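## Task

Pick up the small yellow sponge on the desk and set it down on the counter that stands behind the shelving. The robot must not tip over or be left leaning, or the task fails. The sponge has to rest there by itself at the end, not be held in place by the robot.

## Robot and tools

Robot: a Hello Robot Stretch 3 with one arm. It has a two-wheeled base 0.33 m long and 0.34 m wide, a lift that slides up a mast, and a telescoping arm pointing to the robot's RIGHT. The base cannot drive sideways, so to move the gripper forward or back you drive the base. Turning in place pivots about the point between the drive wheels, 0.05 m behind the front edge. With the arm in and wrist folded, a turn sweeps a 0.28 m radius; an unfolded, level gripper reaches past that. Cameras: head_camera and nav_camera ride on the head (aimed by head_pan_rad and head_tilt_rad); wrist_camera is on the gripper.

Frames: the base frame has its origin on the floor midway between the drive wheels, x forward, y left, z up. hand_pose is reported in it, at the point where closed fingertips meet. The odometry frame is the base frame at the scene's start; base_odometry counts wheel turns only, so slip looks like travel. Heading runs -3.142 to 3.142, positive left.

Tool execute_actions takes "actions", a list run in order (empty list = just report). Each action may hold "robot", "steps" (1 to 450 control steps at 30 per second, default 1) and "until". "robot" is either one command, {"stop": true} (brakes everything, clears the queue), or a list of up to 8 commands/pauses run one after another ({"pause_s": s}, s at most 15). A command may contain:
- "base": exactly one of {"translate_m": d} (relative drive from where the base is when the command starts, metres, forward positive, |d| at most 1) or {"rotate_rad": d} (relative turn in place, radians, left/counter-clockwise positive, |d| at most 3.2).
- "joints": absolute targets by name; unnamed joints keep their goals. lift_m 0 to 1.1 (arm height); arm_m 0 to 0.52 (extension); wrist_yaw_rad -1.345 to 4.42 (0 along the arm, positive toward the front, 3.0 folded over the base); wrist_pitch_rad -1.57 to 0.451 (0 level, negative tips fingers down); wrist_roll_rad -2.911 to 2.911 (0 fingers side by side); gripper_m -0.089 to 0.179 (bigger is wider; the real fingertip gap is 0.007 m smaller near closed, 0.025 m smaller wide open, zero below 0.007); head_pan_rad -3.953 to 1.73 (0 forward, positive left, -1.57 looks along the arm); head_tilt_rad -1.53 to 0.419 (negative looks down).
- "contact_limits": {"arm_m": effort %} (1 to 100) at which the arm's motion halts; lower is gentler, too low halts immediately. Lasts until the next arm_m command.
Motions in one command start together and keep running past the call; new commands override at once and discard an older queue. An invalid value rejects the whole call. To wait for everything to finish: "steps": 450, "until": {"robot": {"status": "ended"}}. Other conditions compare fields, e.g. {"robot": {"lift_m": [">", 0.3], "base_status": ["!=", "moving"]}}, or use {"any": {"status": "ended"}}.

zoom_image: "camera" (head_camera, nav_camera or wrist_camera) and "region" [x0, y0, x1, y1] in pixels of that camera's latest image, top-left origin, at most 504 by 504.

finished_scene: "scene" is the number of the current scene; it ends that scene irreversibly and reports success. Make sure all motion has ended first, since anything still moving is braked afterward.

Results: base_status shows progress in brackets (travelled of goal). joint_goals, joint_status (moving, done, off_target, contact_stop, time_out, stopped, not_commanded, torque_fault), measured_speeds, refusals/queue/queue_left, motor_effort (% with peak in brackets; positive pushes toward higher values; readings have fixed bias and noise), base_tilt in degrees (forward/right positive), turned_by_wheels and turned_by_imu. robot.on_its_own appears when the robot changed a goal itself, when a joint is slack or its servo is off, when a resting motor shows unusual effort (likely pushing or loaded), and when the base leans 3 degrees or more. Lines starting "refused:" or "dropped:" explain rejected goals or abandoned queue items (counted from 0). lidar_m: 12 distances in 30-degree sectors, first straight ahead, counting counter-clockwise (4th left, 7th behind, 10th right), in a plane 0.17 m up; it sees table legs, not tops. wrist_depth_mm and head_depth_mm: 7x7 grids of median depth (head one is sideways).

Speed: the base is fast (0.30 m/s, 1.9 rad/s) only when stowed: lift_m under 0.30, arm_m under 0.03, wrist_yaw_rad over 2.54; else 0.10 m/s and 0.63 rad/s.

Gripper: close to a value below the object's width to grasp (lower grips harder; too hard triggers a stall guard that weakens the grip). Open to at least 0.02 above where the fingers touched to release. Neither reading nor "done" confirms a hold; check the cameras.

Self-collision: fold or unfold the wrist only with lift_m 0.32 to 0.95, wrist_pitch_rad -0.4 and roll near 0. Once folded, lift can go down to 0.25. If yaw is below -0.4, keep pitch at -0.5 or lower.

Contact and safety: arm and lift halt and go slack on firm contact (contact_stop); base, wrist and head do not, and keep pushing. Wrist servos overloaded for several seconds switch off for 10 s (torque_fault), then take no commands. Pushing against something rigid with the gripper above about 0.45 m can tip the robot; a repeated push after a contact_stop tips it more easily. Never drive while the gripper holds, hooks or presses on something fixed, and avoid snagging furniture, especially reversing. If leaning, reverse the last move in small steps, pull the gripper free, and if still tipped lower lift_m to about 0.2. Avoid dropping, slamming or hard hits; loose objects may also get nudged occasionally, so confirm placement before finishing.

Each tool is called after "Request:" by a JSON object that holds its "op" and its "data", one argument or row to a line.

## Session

Request:
{"op": "execute_actions", "data": {
  "actions": []
}}

Scene clock: 0.00 s.
robot.base_odometry: x=+0.000 y=+0.000 heading=+0.000 (m, m, rad; robot's odometry frame)
robot.turned_by_wheels: +0.000 (rad since the last result)
robot.turned_by_imu: +0.000 (rad since the last result)
robot.base_tilt: forward=-1.7 right=-0.5 (deg)
robot.lidar_m: 1.26 1.66 1.57 1.27 1.29 1.19 0.96 0.96 1.07 1.93 2.48 1.97
robot.head_depth_mm: 1777 1962 1962 1957 1708 1977 1956 / 1801 1874 1867 1883 1717 1851 1874 / 1756 1787 1801 1792 1736 1119 1808 / 1712 1723 1689 1710 1690 1118 1724 / 1643 1662 1622 1634 1626 1124 1649 / 1581 1579 1569 1583 1587 1593 1584 / 1526 1524 1539 1529 1526 1525 1528
robot.base_status: not_commanded
robot.joint_positions: lift_m=+0.363 arm_m=+0.000 wrist_yaw_rad=+2.940 wrist_pitch_rad=-0.616 wrist_roll_rad=-0.015 gripper_m=+0.037 head_pan_rad=+0.018 head_tilt_rad=-0.008
robot.joint_goals: lift_m=+0.363 arm_m=+0.000 wrist_yaw_rad=+2.940 wrist_pitch_rad=-0.616 wrist_roll_rad=-0.015 gripper_m=+0.037 head_pan_rad=+0.018 head_tilt_rad=-0.008
robot.joint_status: lift_m=not_commanded arm_m=not_commanded wrist_yaw_rad=not_commanded wrist_pitch_rad=not_commanded wrist_roll_rad=not_commanded gripper_m=not_commanded head_pan_rad=not_commanded head_tilt_rad=not_commanded
robot.measured_speeds: translate_m=+0.000 rotate_rad=+0.000 lift_m=+0.000 arm_m=+0.000 wrist_yaw_rad=+0.000 wrist_pitch_rad=+0.000 wrist_roll_rad=+0.000 head_pan_rad=+0.000 head_tilt_rad=+0.000
robot: refusals=0 queue=idle queue_left=0
robot.motor_effort: left_wheel=+0 right_wheel=+1 lift_m=+22 arm_m=+0 wrist_yaw_rad=+0 wrist_pitch_rad=+3 wrist_roll_rad=+1 gripper_m=+0 head_pan_rad=+0 head_tilt_rad=+3 (%)
robot.hand_pose: x=+0.0179 y=+0.0464 z=+0.3340 quat_wxyz=(+0.281, +0.687, +0.148, +0.654) (m; robot's base frame)
robot.wrist_depth_mm: - - - - - - - / 900 - 960 975 - - - / 738 - 774 804 826 845 860 / 636 635 667 673 689 705 725 / 554 558 - 598 601 607 624 / 505 - - 517 532 536 542 / - - - 459 468 475 480
pictures: head_camera (sideways: a quarter turn clockwise sets it upright), nav_camera (sideways: a quarter turn counterclockwise sets it upright), wrist_camera
Images, in order (width x height): head_camera 896x504, nav_camera 672x504, wrist_camera 644x364.

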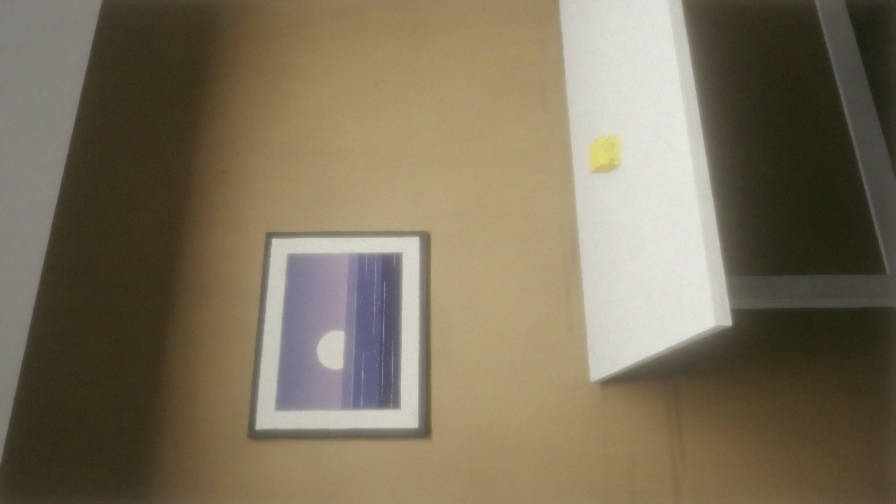

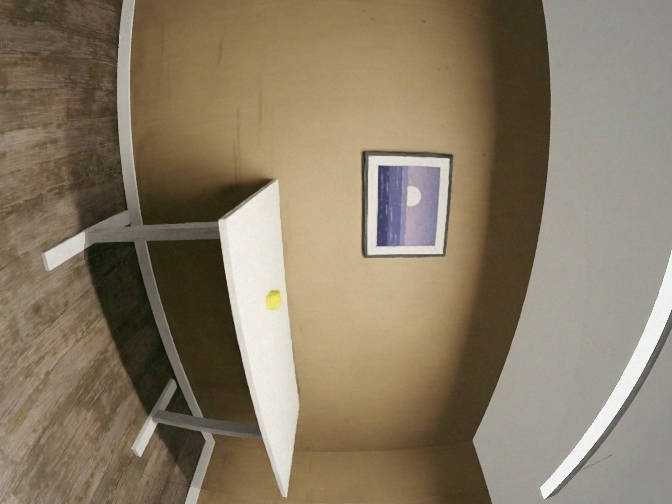

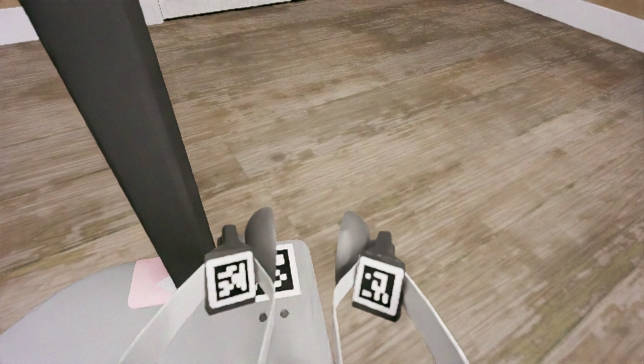

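Request:
{"op": "execute_actions", "data": {
  "actions": [
    {"robot":[{"base":{"rotate_rad":-0.54},"joints":{"lift_m":0.285,"wrist_pitch_rad":-0.4,"head_pan_rad":-2.4,"head_tilt_rad":-0.4}},{"base":{"translate_m":0.84}}],"steps":400,"until":{"robot":{"status":"ended"}}}
  ]
}}

Request:
{"op": "execute_actions", "data": {
  "actions": [
    {"robot":{"base":{"rotate_rad":2.45},"joints":{"lift_m":1.06,"head_pan_rad":-1.57,"head_tilt_rad":-0.5}},"steps":400,"until":{"robot":{"base_status":"done"}}},
    {"robot":{"joints":{"wrist_yaw_rad":1.3,"arm_m":0.03,"gripper_m":0.17}},"steps":400,"until":{"robot":{"status":"ended"}}}
  ]
}}

Scene clock: 8.47 s.
robot.base_odometry: x=+0.721 y=-0.432 heading=-0.540 (m, m, rad; robot's odometry frame)
robot.turned_by_wheels: -0.540 (rad since the last result)
robot.turned_by_imu: -0.552 (rad since the last result)
robot.base_tilt: forward=-1.7 right=-0.5 (deg)
robot.lidar_m: 1.12 1.14 0.74 0.75 1.92 1.93 1.87 1.51 1.50 1.80 1.84 1.83
robot.head_depth_mm: 1419 1523 1633 1769 1934 1686 1348 / 1665 1800 1888 2078 2044 1687 1342 / 1572 1639 1626 1757 1942 1686 1346 / 1645 1768 1873 2001 1818 1703 1361 / 1623 1707 1438 1977 1773 1711 1360 / 1597 1682 1421 1927 1945 1717 1354 / 1569 1648 1390 1700 1848 1719 1363
robot.base_status: done (translate_m +0.8400 of +0.8400)
robot.joint_positions: lift_m=+0.285 arm_m=+0.000 wrist_yaw_rad=+2.940 wrist_pitch_rad=-0.419 wrist_roll_rad=-0.015 gripper_m=+0.037 head_pan_rad=-2.393 head_tilt_rad=-0.396
robot.joint_goals: lift_m=+0.285 arm_m=+0.000 wrist_yaw_rad=+2.940 wrist_pitch_rad=-0.400 wrist_roll_rad=-0.015 gripper_m=+0.037 head_pan_rad=-2.400 head_tilt_rad=-0.400
robot.joint_status: lift_m=done arm_m=not_commanded wrist_yaw_rad=not_commanded wrist_pitch_rad=done wrist_roll_rad=not_commanded gripper_m=not_commanded head_pan_rad=done head_tilt_rad=done
robot.measured_speeds: translate_m=+0.000 rotate_rad=+0.000 lift_m=+0.000 arm_m=+0.000 wrist_yaw_rad=+0.000 wrist_pitch_rad=+0.000 wrist_roll_rad=+0.000 head_pan_rad=+0.000 head_tilt_rad=+0.000
robot: refusals=0 queue=done queue_left=0
robot.motor_effort: left_wheel=+3(14) right_wheel=-1(4) lift_m=+13(22) arm_m=+0(0) wrist_yaw_rad=+0(0) wrist_pitch_rad=+6(6) wrist_roll_rad=+1(1) gripper_m=-1(0) head_pan_rad=-3(40) head_tilt_rad=-2(31) (%)
robot.hand_pose: x=+0.0237 y=+0.0750 z=+0.2979 quat_wxyz=(+0.216, +0.698, +0.078, +0.679) (m; robot's base frame)
robot.wrist_depth_mm: - - - - - 991 898 / - - - - - - 937 / 877 942 955 923 - - 976 / 689 - 703 745 775 785 824 / 573 - 610 608 632 636 662 / 490 - - 525 532 532 544 / - - - 444 451 458 468
pictures: head_camera (sideways: a quarter turn clockwise sets it upright), nav_camera (sideways: a quarter turn counterclockwise sets it upright), wrist_camera
Images, in order (width x height): head_camera 896x504, nav_camera 672x504, wrist_camera 644x364.

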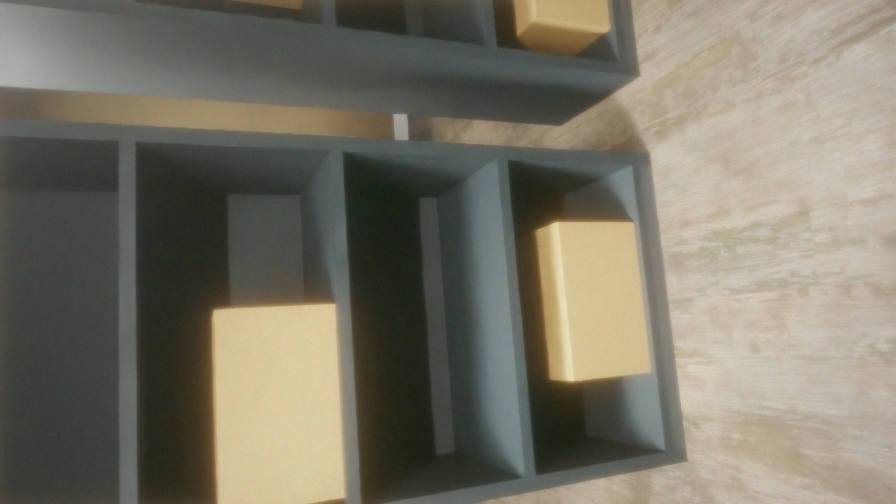

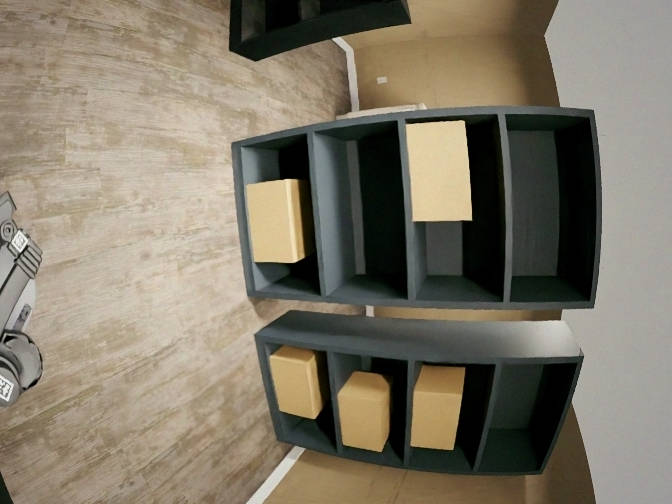

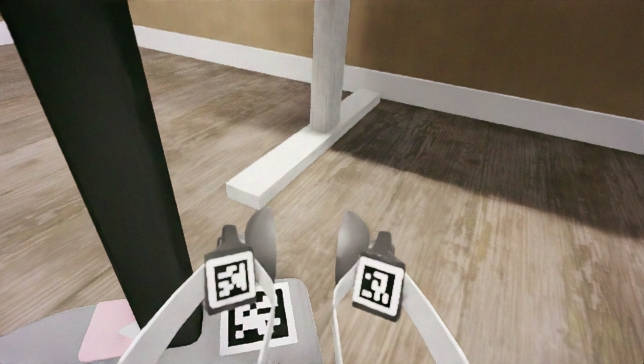

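Scene clock: 16.23 s.
robot.base_odometry: x=+0.721 y=-0.432 heading=+1.910 (m, m, rad; robot's odometry frame)
robot.turned_by_wheels: +2.450 (rad since the last result)
robot.turned_by_imu: +2.495 (rad since the last result)
robot.base_tilt: forward=-1.7 right=-0.5 (deg)
robot.lidar_m: 1.93 2.01 1.56 1.50 1.53 1.90 1.82 1.12 1.18 1.13 0.74 1.58
robot.head_depth_mm: 925 983 - - - 1400 1258 / 924 1014 1068 - - 1422 1263 / 922 1007 1074 - - 1419 1271 / 915 1004 1075 687 581 - 1235 / 899 1000 1076 746 583 - 1225 / 892 1001 1069 795 - - 1175 / 889 996 1066 - - - 1228
robot.base_status: done (rotate_rad +2.4499 of +2.4500)
robot.joint_positions: lift_m=+1.060 arm_m=+0.030 wrist_yaw_rad=+1.302 wrist_pitch_rad=-0.419 wrist_roll_rad=-0.015 gripper_m=+0.170 head_pan_rad=-1.577 head_tilt_rad=-0.494
robot.joint_goals: lift_m=+1.060 arm_m=+0.030 wrist_yaw_rad=+1.300 wrist_pitch_rad=-0.400 wrist_roll_rad=-0.015 gripper_m=+0.170 head_pan_rad=-1.570 head_tilt_rad=-0.500
robot.joint_status: lift_m=done arm_m=done wrist_yaw_rad=done wrist_pitch_rad=done wrist_roll_rad=not_commanded gripper_m=done head_pan_rad=done head_tilt_rad=done
robot.measured_speeds: translate_m=+0.000 rotate_rad=+0.000 lift_m=+0.000 arm_m=+0.000 wrist_yaw_rad=+0.000 wrist_pitch_rad=+0.000 wrist_roll_rad=+0.000 head_pan_rad=+0.000 head_tilt_rad=+0.000
robot: refusals=0 queue=done queue_left=0
robot.motor_effort: left_wheel=-3(10) right_wheel=+2(7) lift_m=+28(28) arm_m=+3(3) wrist_yaw_rad=-3(1) wrist_pitch_rad=+5(6) wrist_roll_rad=+1(1) gripper_m=+0(98) head_pan_rad=+3(43) head_tilt_rad=-3(16) (%)
robot.hand_pose: x=+0.1949 y=-0.2343 z=+1.0721 quat_wxyz=(+0.643, +0.534, -0.456, +0.306) (m; robot's base frame)
robot.wrist_depth_mm: - - - - - - 846 / - - - - - - 853 / - - - - - - 800 / - - - - 441 454 468 / - - - - 355 374 374 / - - - - 311 - 315 / - - - - 281 256 269
pictures: head_camera (sideways: a quarter turn clockwise sets it upright), nav_camera (sideways: a quarter turn counterclockwise sets it upright), wrist_camera
Images, in order (width x height): head_camera 896x504, nav_camera 672x504, wrist_camera 644x364.

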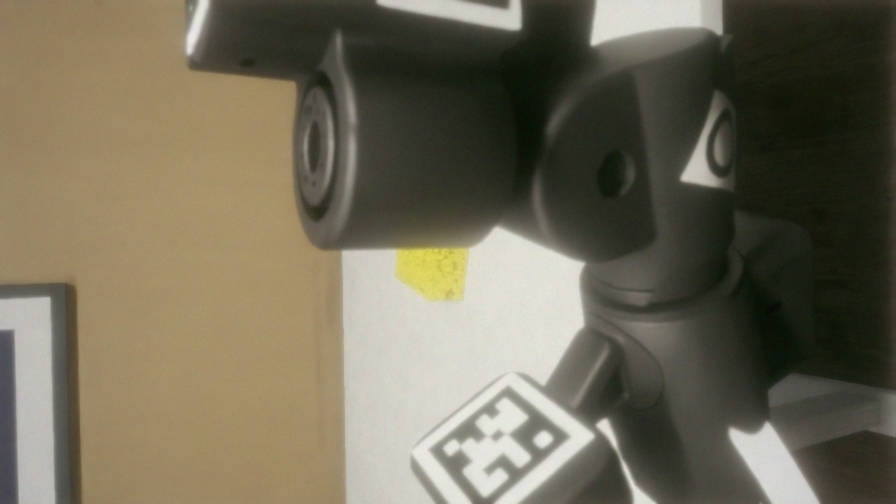

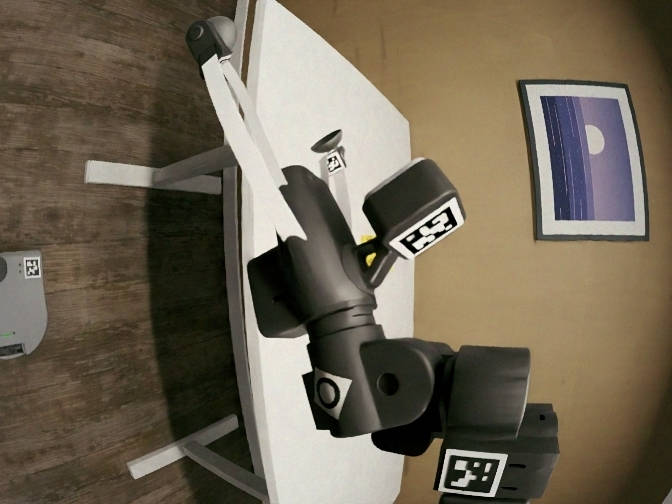

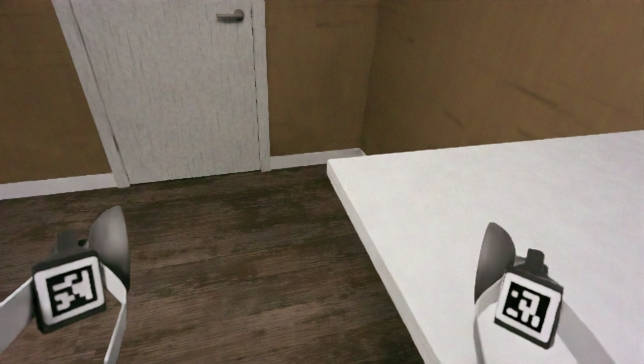

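Request:
{"op": "execute_actions", "data": {
  "actions": [
    {"robot":{"base":{"translate_m":0.04},"joints":{"wrist_yaw_rad":0,"arm_m":0.2,"lift_m":1.0}},"steps":400,"until":{"robot":{"status":"ended"}}}
  ]
}}

Scene clock: 18.97 s.
robot.base_odometry: x=+0.707 y=-0.394 heading=+1.910 (m, m, rad; robot's odometry frame)
robot.turned_by_wheels: +0.000 (rad since the last result)
robot.turned_by_imu: -0.001 (rad since the last result)
robot.base_tilt: forward=-1.8 right=-0.6 (deg)
robot.lidar_m: 1.89 1.97 1.55 1.50 1.54 1.94 1.87 1.15 1.18 1.13 0.73 1.58
robot.head_depth_mm: 924 1012 1083 - 529 456 1267 / 920 1013 1063 - 520 443 1262 / 923 1008 1082 - 513 444 1265 / 920 1001 1080 740 515 445 1273 / 892 1001 1067 786 536 447 1270 / 892 994 1072 749 539 447 1148 / 887 990 1061 750 539 448 1263
robot.base_status: done (translate_m +0.0400 of +0.0400)
robot.joint_positions: lift_m=+1.000 arm_m=+0.200 wrist_yaw_rad=+0.002 wrist_pitch_rad=-0.418 wrist_roll_rad=-0.015 gripper_m=+0.170 head_pan_rad=-1.577 head_tilt_rad=-0.494
robot.joint_goals: lift_m=+1.000 arm_m=+0.200 wrist_yaw_rad=+0.000 wrist_pitch_rad=-0.400 wrist_roll_rad=-0.015 gripper_m=+0.170 head_pan_rad=-1.570 head_tilt_rad=-0.500
robot.joint_status: lift_m=done arm_m=done wrist_yaw_rad=done wrist_pitch_rad=done wrist_roll_rad=not_commanded gripper_m=done head_pan_rad=done head_tilt_rad=done
robot.measured_speeds: translate_m=+0.000 rotate_rad=+0.000 lift_m=+0.000 arm_m=+0.000 wrist_yaw_rad=+0.000 wrist_pitch_rad=+0.000 wrist_roll_rad=+0.000 head_pan_rad=+0.000 head_tilt_rad=+0.000
robot: refusals=0 queue=done queue_left=0
robot.motor_effort: left_wheel=-4(5) right_wheel=+3(4) lift_m=+13(27) arm_m=+3(2) wrist_yaw_rad=-3(1) wrist_pitch_rad=+5(5) wrist_roll_rad=+1(1) gripper_m=+0(0) head_pan_rad=+3(3) head_tilt_rad=-3(3) (%)
robot.hand_pose: x=-0.0211 y=-0.5690 z=+1.0131 quat_wxyz=(+0.697, +0.149, -0.686, -0.145) (m; robot's base frame)
robot.wrist_depth_mm: 621 621 631 636 648 649 644 / 519 540 571 600 634 681 684 / 380 391 408 331 435 454 470 / 298 304 308 260 331 340 349 / 253 252 256 261 267 278 281 / - 211 215 221 225 - 234 / 179 184 187 190 194 191 201
pictures: head_camera (sideways: a quarter turn clockwise sets it upright), nav_camera (sideways: a quarter turn counterclockwise sets it upright), wrist_camera
Images, in order (width x height): head_camera 896x504, nav_camera 672x504, wrist_camera 644x364.

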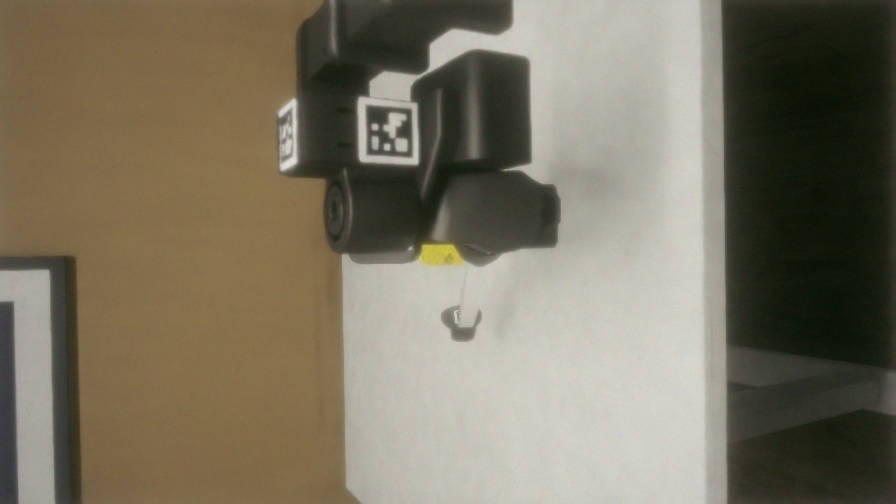

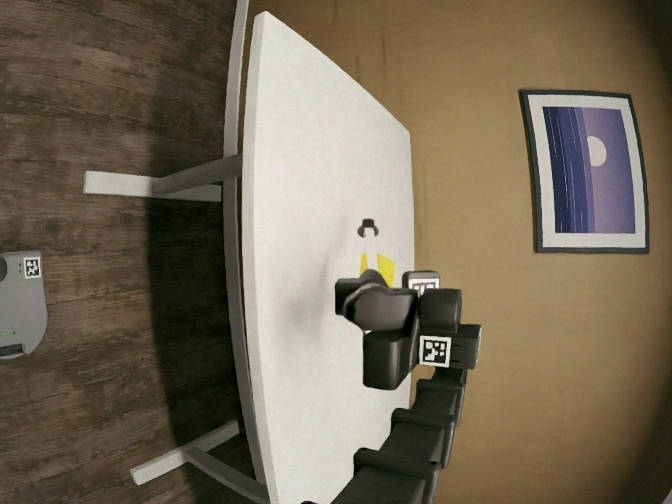

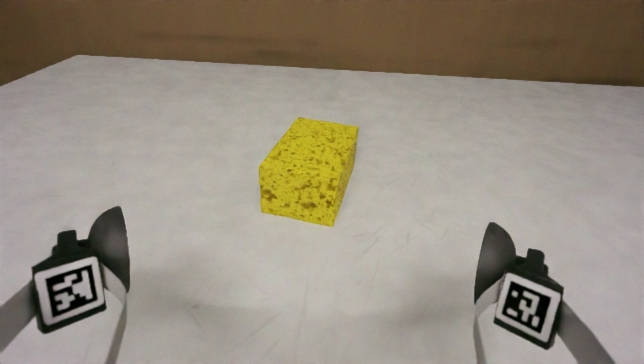

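Request:
{"op": "execute_actions", "data": {
  "actions": [
    {"robot":[{"base":{"translate_m":0.05},"joints":{"wrist_yaw_rad":-0.25,"arm_m":0.35,"lift_m":0.966}},{"joints":{"gripper_m":0.1}}],"steps":400,"until":{"robot":{"status":"ended"}}}
  ]
}}

Scene clock: 23.17 s.
robot.base_odometry: x=+0.691 y=-0.347 heading=+1.910 (m, m, rad; robot's odometry frame)
robot.turned_by_wheels: +0.000 (rad since the last result)
robot.turned_by_imu: -0.001 (rad since the last result)
robot.base_tilt: forward=-1.7 right=-0.5 (deg)
robot.lidar_m: 1.84 1.93 1.54 1.50 1.54 1.99 1.92 1.20 1.17 1.13 0.71 1.58
robot.head_depth_mm: 922 1013 1086 - 529 457 1257 / 923 1005 1070 697 532 444 1262 / 913 1010 1063 664 533 444 1266 / 898 1004 1073 703 535 444 1266 / 897 998 1071 745 537 446 1241 / 895 996 1064 751 538 447 1188 / 894 995 1081 750 538 448 1271
robot.base_status: done (translate_m +0.0500 of +0.0500)
robot.joint_positions: lift_m=+0.966 arm_m=+0.350 wrist_yaw_rad=-0.249 wrist_pitch_rad=-0.418 wrist_roll_rad=-0.015 gripper_m=+0.100 head_pan_rad=-1.577 head_tilt_rad=-0.494
robot.joint_goals: lift_m=+0.966 arm_m=+0.350 wrist_yaw_rad=-0.250 wrist_pitch_rad=-0.400 wrist_roll_rad=-0.015 gripper_m=+0.100 head_pan_rad=-1.570 head_tilt_rad=-0.500
robot.joint_status: lift_m=done arm_m=done wrist_yaw_rad=done wrist_pitch_rad=done wrist_roll_rad=not_commanded gripper_m=done head_pan_rad=done head_tilt_rad=done
robot.measured_speeds: translate_m=+0.000 rotate_rad=+0.000 lift_m=+0.000 arm_m=+0.000 wrist_yaw_rad=+0.000 wrist_pitch_rad=+0.000 wrist_roll_rad=+0.000 head_pan_rad=+0.000 head_tilt_rad=+0.000
robot: refusals=0 queue=done queue_left=0
robot.motor_effort: left_wheel=-3(6) right_wheel=+2(6) lift_m=+12(12) arm_m=+3(4) wrist_yaw_rad=-2(3) wrist_pitch_rad=+5(5) wrist_roll_rad=+1(1) gripper_m=+0(97) head_pan_rad=+3(3) head_tilt_rad=-3(3) (%)
robot.hand_pose: x=-0.0767 y=-0.7121 z=+0.9791 quat_wxyz=(+0.673, +0.062, -0.699, -0.231) (m; robot's base frame)
robot.wrist_depth_mm: 424 450 482 526 557 607 661 / 415 434 458 480 503 543 572 / 307 314 326 336 352 363 377 / 239 246 241 178 268 275 283 / 197 207 149 145 218 222 226 / 168 - 124 122 126 186 188 / - 147 115 112 149 159 161
pictures: head_camera (sideways: a quarter turn clockwise sets it upright), nav_camera (sideways: a quarter turn counterclockwise sets it upright), wrist_camera
Images, in order (width x height): head_camera 896x504, nav_camera 672x504, wrist_camera 644x364.

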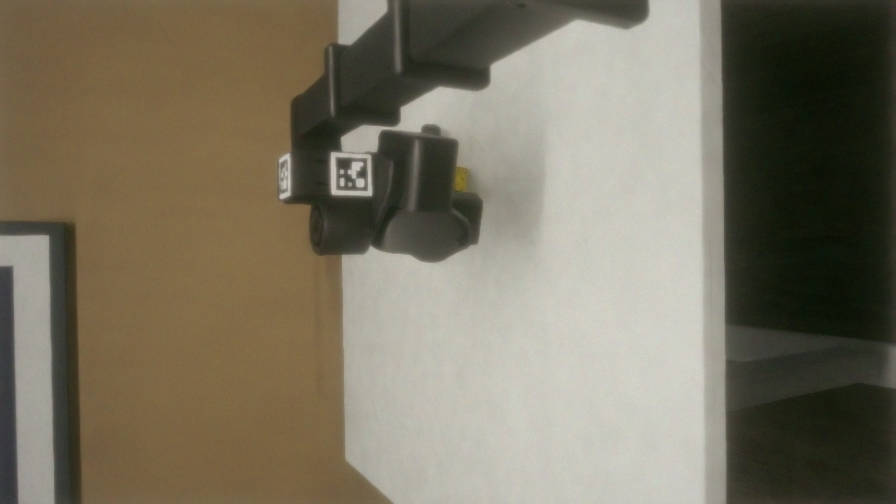

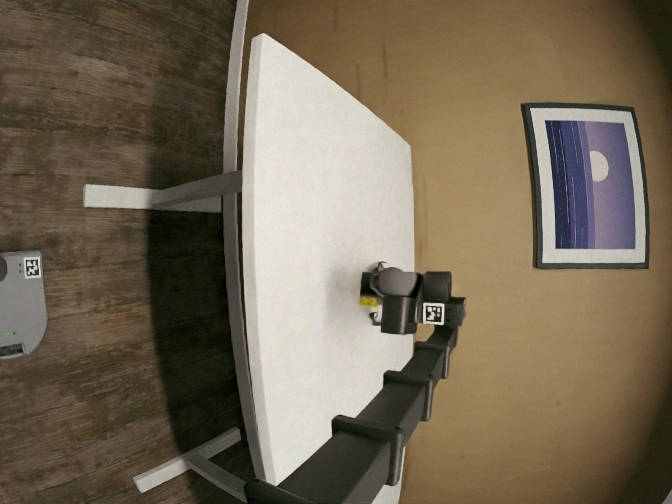

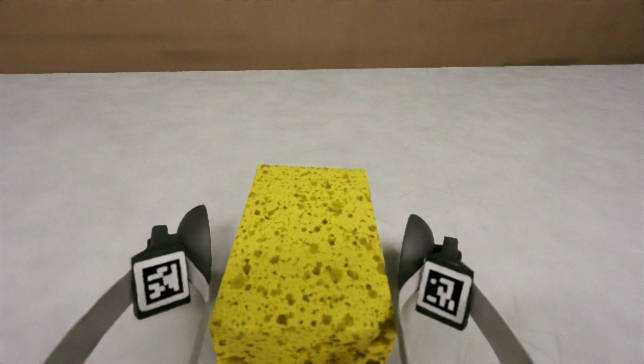

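Request:
{"op": "execute_actions", "data": {
  "actions": [
    {"robot":[{"joints":{"lift_m":0.959}},{"joints":{"gripper_m":0.03}},{"joints":{"lift_m":0.995}},{"joints":{"arm_m":0.0,"wrist_yaw_rad":1.5,"head_pan_rad":-0.2,"head_tilt_rad":-0.7},"base":{"rotate_rad":2.17}}],"steps":400,"until":{"robot":{"arm_m":["<",0.03]}}},
    {"robot":{"joints":{"lift_m":0.285}},"steps":400,"until":{"robot":{"lift_m":["<",0.93]}}},
    {"robot":{"joints":{"wrist_yaw_rad":2.8}},"steps":400,"until":{"robot":{"base_status":"done"}}},
    {"robot":{"base":{"translate_m":0.5}},"steps":400,"until":{"robot":{"lift_m":["<",0.295]}}}
  ]
}}

Scene clock: 36.77 s.
robot.base_odometry: x=+0.402 y=-0.741 heading=-2.203 (m, m, rad; robot's odometry frame)
robot.turned_by_wheels: +2.170 (rad since the last result)
robot.turned_by_imu: +2.209 (rad since the last result)
robot.base_tilt: forward=-1.3 right=-0.3 (deg)
robot.lidar_m: 1.36 1.68 1.64 1.73 1.57 1.54 1.18 2.16 2.10 1.44 1.12 1.09
robot.head_depth_mm: 854 946 1461 1318 1467 1346 1152 / 919 1022 1375 1575 1555 1345 1151 / 2790 3135 2763 1966 1568 1340 1156 / 2979 3324 2731 2032 1619 1352 1153 / 2975 3364 2763 1926 1642 1353 1153 / 2458 1347 1492 1776 1632 1355 1159 / 2035 1527 1689 1892 1641 1368 1155
robot.base_status: moving (translate_m +0.4880 of +0.5000)
robot.joint_positions: lift_m=+0.293 arm_m=+0.000 wrist_yaw_rad=+2.798 wrist_pitch_rad=-0.417 wrist_roll_rad=-0.015 gripper_m=+0.034 head_pan_rad=-0.207 head_tilt_rad=-0.692
robot.joint_goals: lift_m=+0.285 arm_m=+0.000 wrist_yaw_rad=+2.800 wrist_pitch_rad=-0.400 wrist_roll_rad=-0.015 gripper_m=+0.033 head_pan_rad=-0.200 head_tilt_rad=-0.700
robot.joint_status: lift_m=moving arm_m=moving wrist_yaw_rad=moving wrist_pitch_rad=done wrist_roll_rad=not_commanded gripper_m=done head_pan_rad=done head_tilt_rad=done
robot.measured_speeds: translate_m=+0.092 rotate_rad=-0.001 lift_m=-0.057 arm_m=+0.000 wrist_yaw_rad=+0.000 wrist_pitch_rad=+0.000 wrist_roll_rad=+0.000 head_pan_rad=+0.000 head_tilt_rad=+0.000
robot: refusals=0 queue=running queue_left=0
robot.motor_effort: left_wheel=-6(10) right_wheel=+2(7) lift_m=+12(28) arm_m=-3(4) wrist_yaw_rad=+2(3) wrist_pitch_rad=+5(5) wrist_roll_rad=+1(1) gripper_m=-23(99) head_pan_rad=+3(42) head_tilt_rad=-5(23) (%)
robot.hand_pose: x=+0.0544 y=+0.0661 z=+0.3055 quat_wxyz=(+0.263, +0.702, +0.028, +0.662) (m; robot's base frame)
robot.wrist_depth_mm: - - - - - - - / - - - - - - - / - 927 974 - - - - / - 734 717 173 794 823 847 / - 621 140 139 649 660 666 / - - 114 116 118 551 552 / 442 - 111 111 451 467 476
pictures: head_camera (sideways: a quarter turn clockwise sets it upright), nav_camera (sideways: a quarter turn counterclockwise sets it upright), wrist_camera
Images, in order (width x height): head_camera 896x504, nav_camera 672x504, wrist_camera 644x364.

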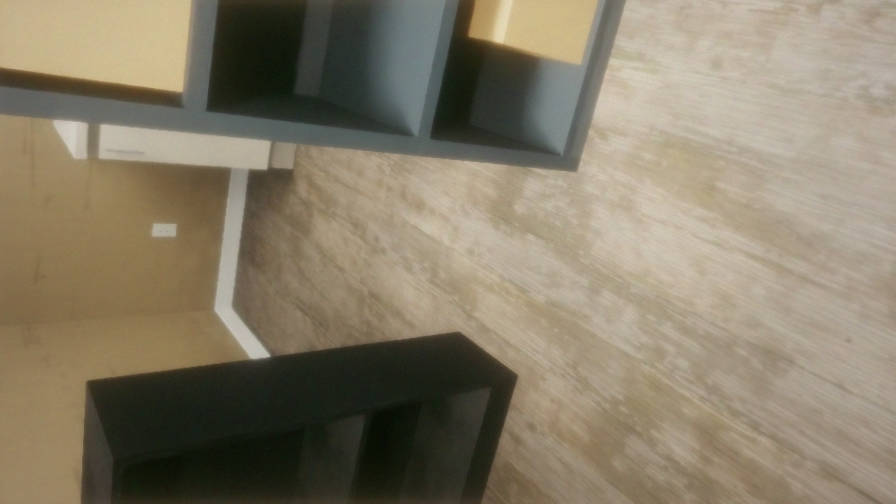

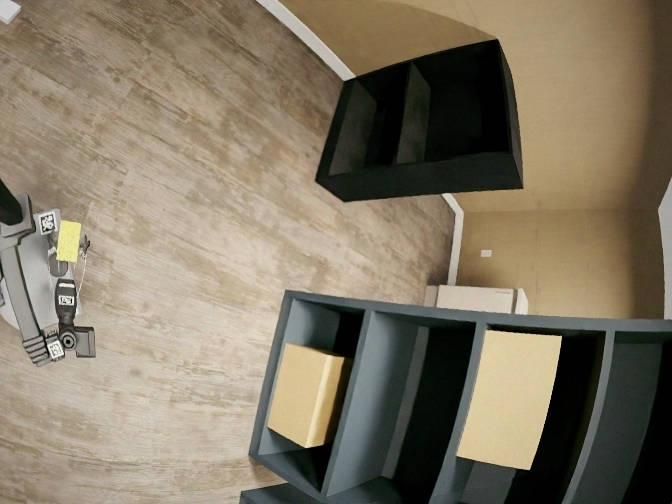

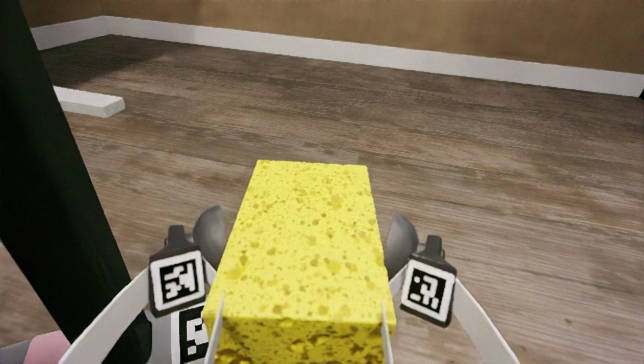

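Request:
{"op": "execute_actions", "data": {
  "actions": [
    {"robot":[{"base":{"translate_m":0.9},"joints":{"head_pan_rad":0,"head_tilt_rad":-0.9}},{"base":{"rotate_rad":-0.61}}],"steps":400,"until":{"robot":{"status":"ended"}}}
  ]
}}

Scene clock: 43.83 s.
robot.base_odometry: x=-0.137 y=-1.476 heading=-2.813 (m, m, rad; robot's odometry frame)
robot.turned_by_wheels: -0.610 (rad since the last result)
robot.turned_by_imu: -0.623 (rad since the last result)
robot.base_tilt: forward=-1.7 right=-0.5 (deg)
robot.lidar_m: 1.88 0.46 0.44 1.13 1.17 1.58 1.84 2.10 2.73 1.49 0.45 0.43
robot.head_depth_mm: 1643 759 773 797 809 970 1089 / 1674 1954 1976 1548 1220 1189 1087 / 1652 1948 1973 1651 1417 1231 1092 / 1639 1930 2012 1656 1424 1237 1096 / 1713 2277 2026 1661 1419 1241 1101 / 2155 2417 2024 1660 1428 1217 1098 / 2146 2393 2018 1664 918 964 1102
robot.base_status: done (rotate_rad -0.6099 of -0.6100)
robot.joint_positions: lift_m=+0.285 arm_m=+0.000 wrist_yaw_rad=+2.798 wrist_pitch_rad=-0.418 wrist_roll_rad=-0.015 gripper_m=+0.034 head_pan_rad=-0.007 head_tilt_rad=-0.890
robot.joint_goals: lift_m=+0.285 arm_m=+0.000 wrist_yaw_rad=+2.800 wrist_pitch_rad=-0.400 wrist_roll_rad=-0.015 gripper_m=+0.033 head_pan_rad=+0.000 head_tilt_rad=-0.900
robot.joint_status: lift_m=done arm_m=done wrist_yaw_rad=done wrist_pitch_rad=done wrist_roll_rad=not_commanded gripper_m=done head_pan_rad=done head_tilt_rad=done
robot.measured_speeds: translate_m=+0.000 rotate_rad=+0.000 lift_m=+0.000 arm_m=+0.000 wrist_yaw_rad=+0.000 wrist_pitch_rad=+0.000 wrist_roll_rad=+0.000 head_pan_rad=+0.000 head_tilt_rad=+0.000
robot: refusals=0 queue=done queue_left=0
robot.motor_effort: left_wheel=+3(15) right_wheel=-1(7) lift_m=+13(15) arm_m=-3(3) wrist_yaw_rad=+2(2) wrist_pitch_rad=+5(5) wrist_roll_rad=+1(1) gripper_m=-24(23) head_pan_rad=+3(22) head_tilt_rad=-5(25) (%)
robot.hand_pose: x=+0.0543 y=+0.0661 z=+0.2982 quat_wxyz=(+0.263, +0.702, +0.028, +0.662) (m; robot's base frame)
robot.wrist_depth_mm: 927 996 - - 839 457 - / 998 - - - 484 522 - / - 914 949 840 534 589 - / - 721 709 173 584 701 833 / - 603 140 139 619 641 661 / - - 114 116 118 534 546 / - - 111 111 442 462 461
pictures: head_camera (sideways: a quarter turn clockwise sets it upright), nav_camera (sideways: a quarter turn counterclockwise sets it upright), wrist_camera
Images, in order (width x height): head_camera 896x504, nav_camera 672x504, wrist_camera 644x364.

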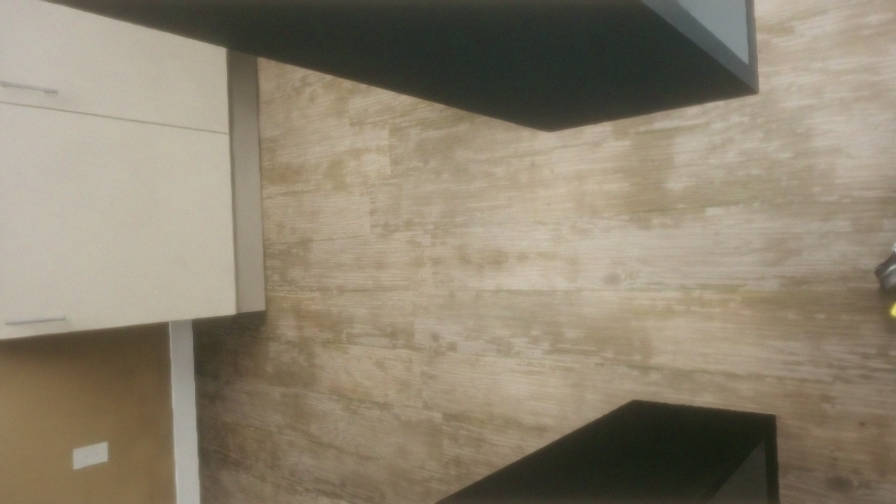

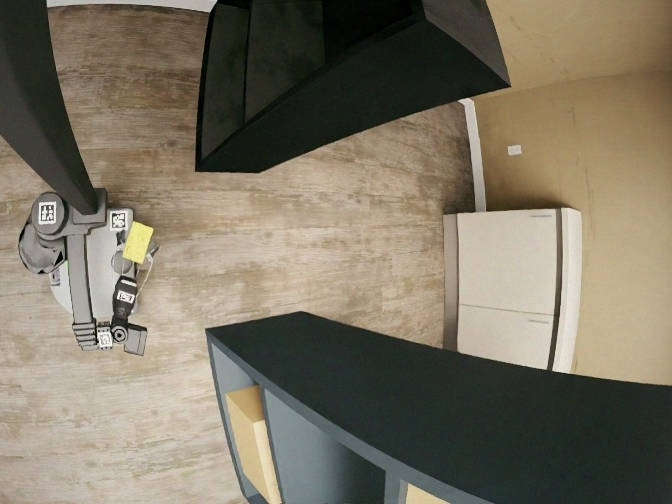

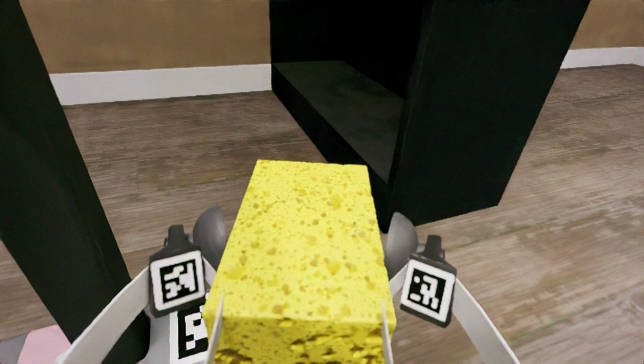

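Request:
{"op": "execute_actions", "data": {
  "actions": [
    {"robot":[{"base":{"rotate_rad":0.09}},{"base":{"translate_m":1.0}}],"steps":300,"until":{"robot":{"translate_m":[">",0.35]}}},
    {"robot":[{"base":{"translate_m":0.97},"joints":{"head_pan_rad":-1.57,"head_tilt_rad":-0.5}}],"steps":400,"until":{"robot":{"translate_m":[">",0.75]}}},
    {"robot":{"joints":{"lift_m":0.98}},"steps":400,"until":{"robot":{"base_status":"done"}}},
    {"robot":[{"base":{"rotate_rad":1.49}},{"base":{"translate_m":-0.15},"joints":{"wrist_yaw_rad":0}}],"steps":400,"until":{"robot":{"status":"ended"}}}
  ]
}}

Scene clock: 57.70 s.
robot.base_odometry: x=-1.399 y=-1.874 heading=-1.233 (m, m, rad; robot's odometry frame)
robot.turned_by_wheels: +1.580 (rad since the last result)
robot.turned_by_imu: +1.606 (rad since the last result)
robot.base_tilt: forward=-1.8 right=-0.5 (deg)
robot.lidar_m: 1.19 1.08 0.83 0.95 0.70 0.79 2.13 0.79 0.57 0.55 0.57 1.24
robot.head_depth_mm: 930 1021 1094 794 - - - / 927 1019 1101 799 645 - - / 930 1023 1095 802 647 - - / 929 1021 1104 804 636 750 912 / 929 1015 1113 808 662 748 881 / 924 1019 1119 860 660 763 1205 / 927 1011 1126 1249 1409 1536 1262
robot.base_status: done (translate_m -0.1500 of -0.1500)
robot.joint_positions: lift_m=+0.979 arm_m=+0.000 wrist_yaw_rad=+0.002 wrist_pitch_rad=-0.418 wrist_roll_rad=-0.015 gripper_m=+0.034 head_pan_rad=-1.563 head_tilt_rad=-0.507
robot.joint_goals: lift_m=+0.980 arm_m=+0.000 wrist_yaw_rad=+0.000 wrist_pitch_rad=-0.400 wrist_roll_rad=-0.015 gripper_m=+0.033 head_pan_rad=-1.570 head_tilt_rad=-0.500
robot.joint_status: lift_m=done arm_m=done wrist_yaw_rad=done wrist_pitch_rad=done wrist_roll_rad=not_commanded gripper_m=done head_pan_rad=done head_tilt_rad=done
robot.measured_speeds: translate_m=+0.000 rotate_rad=+0.000 lift_m=+0.000 arm_m=+0.000 wrist_yaw_rad=+0.000 wrist_pitch_rad=+0.000 wrist_roll_rad=+0.000 head_pan_rad=+0.000 head_tilt_rad=+0.000
robot: refusals=0 queue=done queue_left=0
robot.motor_effort: left_wheel=-2(11) right_wheel=+2(7) lift_m=+28(29) arm_m=-3(3) wrist_yaw_rad=-2(4) wrist_pitch_rad=+5(5) wrist_roll_rad=+1(1) gripper_m=-23(23) head_pan_rad=-3(42) head_tilt_rad=+4(32) (%)
robot.hand_pose: x=-0.0210 y=-0.3697 z=+0.9922 quat_wxyz=(+0.697, +0.149, -0.686, -0.145) (m; robot's base frame)
robot.wrist_depth_mm: 830 822 830 844 851 835 845 / 908 915 635 671 708 740 797 / 990 463 448 469 479 503 526 / - 350 345 173 370 379 392 / - 403 140 139 385 420 426 / - - 114 116 118 479 487 / - - 115 111 547 564 564
pictures: head_camera (sideways: a quarter turn clockwise sets it upright), nav_camera (sideways: a quarter turn counterclockwise sets it upright), wrist_camera
Images, in order (width x height): head_camera 896x504, nav_camera 672x504, wrist_camera 644x364.

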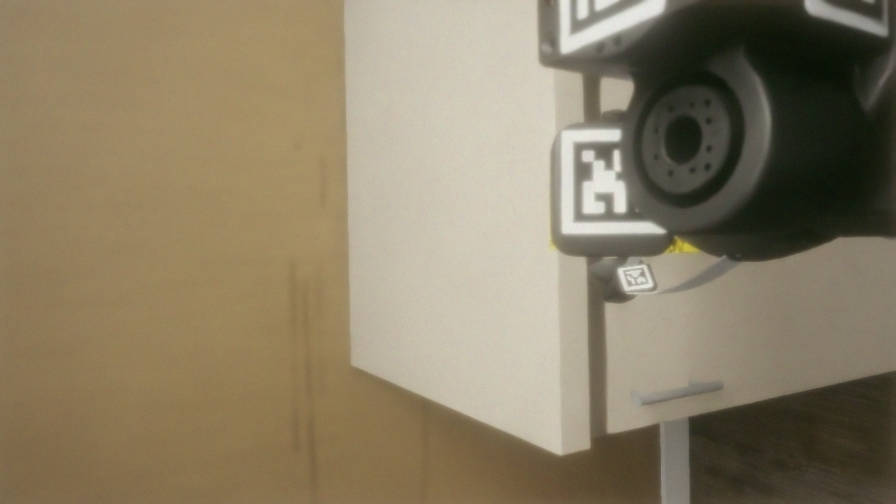

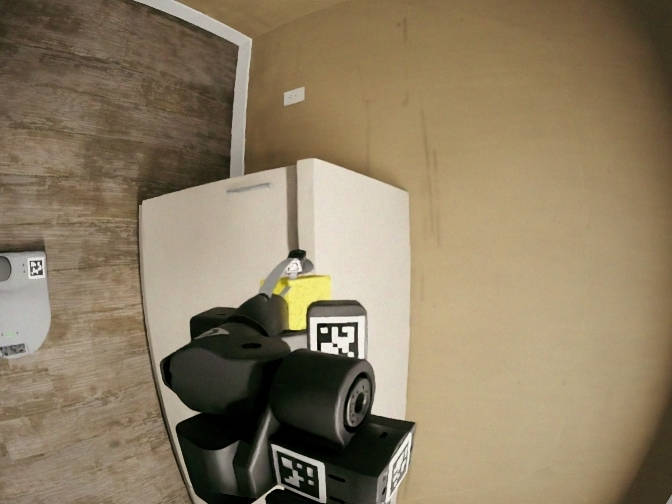

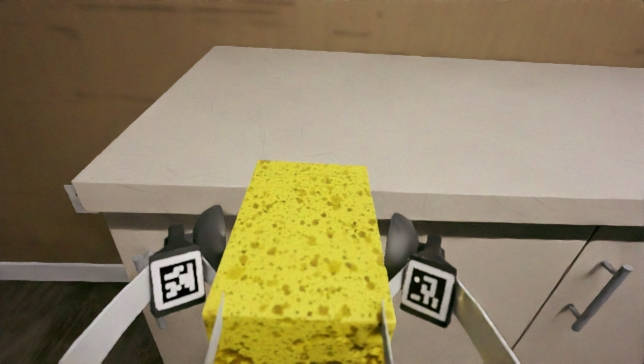

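Request:
{"op": "execute_actions", "data": {
  "actions": [
    {"robot":{"joints":{"arm_m":0.36,"lift_m":0.94}},"steps":400,"until":{"robot":{"status":"ended"}}}
  ]
}}

Scene clock: 61.67 s.
robot.base_odometry: x=-1.399 y=-1.874 heading=-1.233 (m, m, rad; robot's odometry frame)
robot.turned_by_wheels: +0.000 (rad since the last result)
robot.turned_by_imu: -0.001 (rad since the last result)
robot.base_tilt: forward=-1.7 right=-0.5 (deg)
robot.lidar_m: 1.19 1.08 0.83 0.96 0.70 0.79 2.14 0.79 0.57 0.55 0.57 1.24
robot.head_depth_mm: 934 1021 1093 - 667 759 897 / 931 1018 1091 724 658 753 892 / 932 1020 1098 724 661 749 885 / 930 1018 1110 764 665 750 886 / 928 1017 1108 808 663 750 886 / 928 1015 1121 857 662 765 1198 / 927 1009 1123 1254 1417 1536 1264
robot.base_status: done (translate_m -0.1500 of -0.1500)
robot.joint_positions: lift_m=+0.940 arm_m=+0.360 wrist_yaw_rad=+0.001 wrist_pitch_rad=-0.418 wrist_roll_rad=-0.015 gripper_m=+0.034 head_pan_rad=-1.563 head_tilt_rad=-0.507
robot.joint_goals: lift_m=+0.940 arm_m=+0.360 wrist_yaw_rad=+0.000 wrist_pitch_rad=-0.400 wrist_roll_rad=-0.015 gripper_m=+0.033 head_pan_rad=-1.570 head_tilt_rad=-0.500
robot.joint_status: lift_m=done arm_m=done wrist_yaw_rad=done wrist_pitch_rad=done wrist_roll_rad=not_commanded gripper_m=done head_pan_rad=done head_tilt_rad=done
robot.measured_speeds: translate_m=+0.000 rotate_rad=+0.000 lift_m=+0.000 arm_m=+0.000 wrist_yaw_rad=+0.000 wrist_pitch_rad=+0.000 wrist_roll_rad=+0.000 head_pan_rad=+0.000 head_tilt_rad=+0.000
robot: refusals=0 queue=done queue_left=0
robot.motor_effort: left_wheel=-2(3) right_wheel=+2(3) lift_m=+13(27) arm_m=+3(4) wrist_yaw_rad=-2(1) wrist_pitch_rad=+5(5) wrist_roll_rad=+1(1) gripper_m=-23(24) head_pan_rad=-4(4) head_tilt_rad=+3(4) (%)
robot.hand_pose: x=-0.0213 y=-0.7290 z=+0.9531 quat_wxyz=(+0.697, +0.148, -0.686, -0.146) (m; robot's base frame)
robot.wrist_depth_mm: 486 490 491 498 502 501 503 / 533 521 501 519 528 538 547 / 555 343 358 371 383 400 414 / 263 269 264 173 293 301 310 / 217 222 140 139 241 242 247 / 186 192 114 116 117 203 206 / 164 162 115 111 167 174 177
pictures: head_camera (sideways: a quarter turn clockwise sets it upright), nav_camera (sideways: a quarter turn counterclockwise sets it upright), wrist_camera
Images, in order (width x height): head_camera 896x504, nav_camera 672x504, wrist_camera 644x364.

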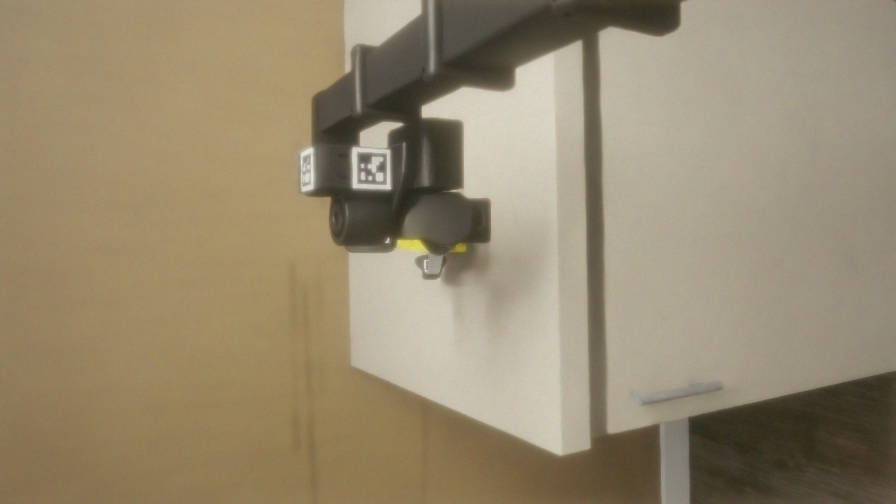

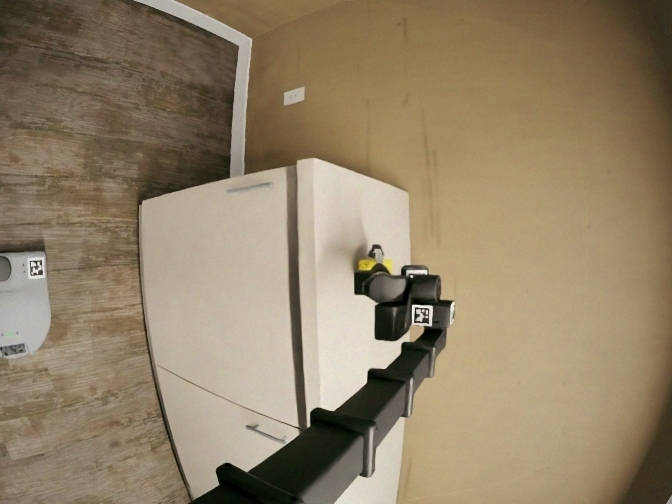

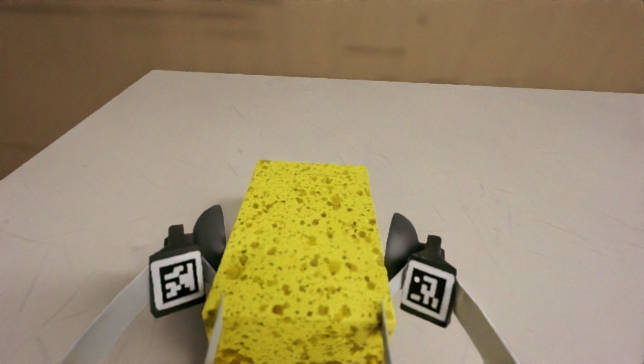

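Request:
{"op": "execute_actions", "data": {
  "actions": [
    {"robot":[{"joints":{"lift_m":0.921}},{"joints":{"gripper_m":0.13}},{"joints":{"lift_m":0.96,"arm_m":0.25}}],"steps":400,"until":{"robot":{"status":"ended"}}}
  ]
}}

Scene clock: 66.17 s.
robot.base_odometry: x=-1.399 y=-1.874 heading=-1.233 (m, m, rad; robot's odometry frame)
robot.turned_by_wheels: +0.000 (rad since the last result)
robot.turned_by_imu: -0.001 (rad since the last result)
robot.base_tilt: forward=-1.7 right=-0.5 (deg)
robot.lidar_m: 1.19 1.08 0.83 0.95 0.70 0.79 2.13 0.79 0.57 0.55 0.57 1.24
robot.head_depth_mm: 927 1021 1108 - 667 758 894 / 931 1021 1098 - 660 751 890 / 930 1018 1100 - 664 753 886 / 932 1018 1104 808 664 750 890 / 925 1015 1103 810 662 750 885 / 925 1013 1125 855 663 764 1202 / 923 1012 1118 1258 1412 1537 1261
robot.base_status: done (translate_m -0.1500 of -0.1500)
robot.joint_positions: lift_m=+0.959 arm_m=+0.250 wrist_yaw_rad=+0.001 wrist_pitch_rad=-0.415 wrist_roll_rad=-0.015 gripper_m=+0.130 head_pan_rad=-1.563 head_tilt_rad=-0.507
robot.joint_goals: lift_m=+0.960 arm_m=+0.250 wrist_yaw_rad=+0.000 wrist_pitch_rad=-0.400 wrist_roll_rad=-0.015 gripper_m=+0.130 head_pan_rad=-1.570 head_tilt_rad=-0.500
robot.joint_status: lift_m=done arm_m=done wrist_yaw_rad=done wrist_pitch_rad=done wrist_roll_rad=not_commanded gripper_m=done head_pan_rad=done head_tilt_rad=done
robot.measured_speeds: translate_m=+0.000 rotate_rad=+0.000 lift_m=+0.000 arm_m=+0.000 wrist_yaw_rad=+0.000 wrist_pitch_rad=+0.000 wrist_roll_rad=+0.000 head_pan_rad=+0.000 head_tilt_rad=+0.000
robot: refusals=0 queue=done queue_left=0
robot.motor_effort: left_wheel=-3(3) right_wheel=+2(3) lift_m=+27(28) arm_m=-3(5) wrist_yaw_rad=-2(1) wrist_pitch_rad=+5(5) wrist_roll_rad=+1(0) gripper_m=-1(97) head_pan_rad=-4(4) head_tilt_rad=+4(4) (%)
robot.hand_pose: x=-0.0213 y=-0.6200 z=+0.9727 quat_wxyz=(+0.697, +0.147, -0.686, -0.145) (m; robot's base frame)
robot.wrist_depth_mm: 598 588 590 598 608 611 613 / 643 634 568 598 636 647 645 / 703 394 405 419 435 453 469 / 312 303 309 242 330 341 349 / 245 259 254 236 267 275 281 / 212 - 215 220 223 230 233 / 177 182 186 189 193 191 199
pictures: head_camera (sideways: a quarter turn clockwise sets it upright), nav_camera (sideways: a quarter turn counterclockwise sets it upright), wrist_camera
Images, in order (width x height): head_camera 896x504, nav_camera 672x504, wrist_camera 644x364.

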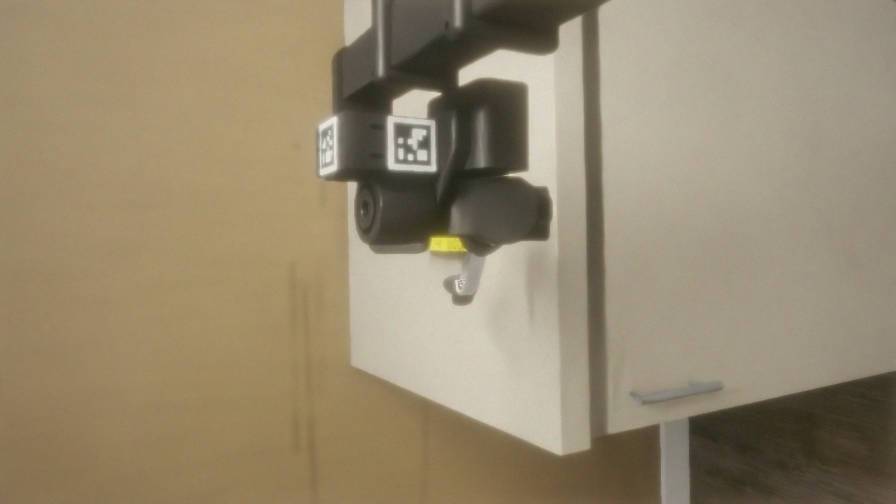

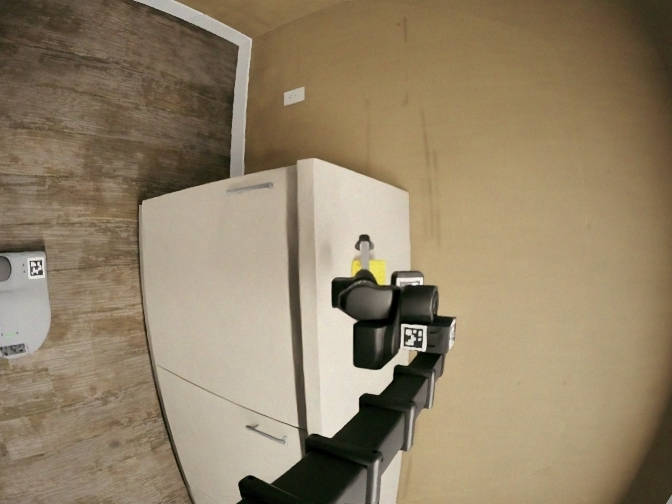

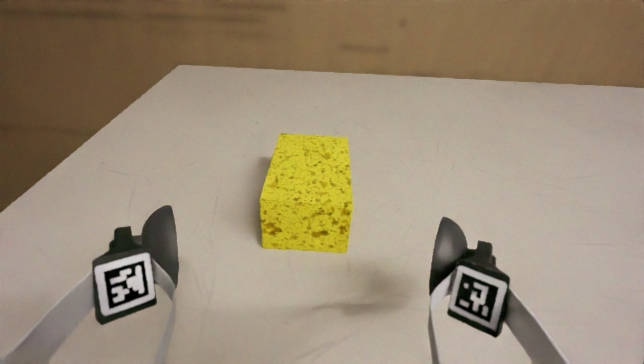

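Request:
{"op": "finished_scene", "data": {
  "scene": 2
}}

The scene is finished: the task was done.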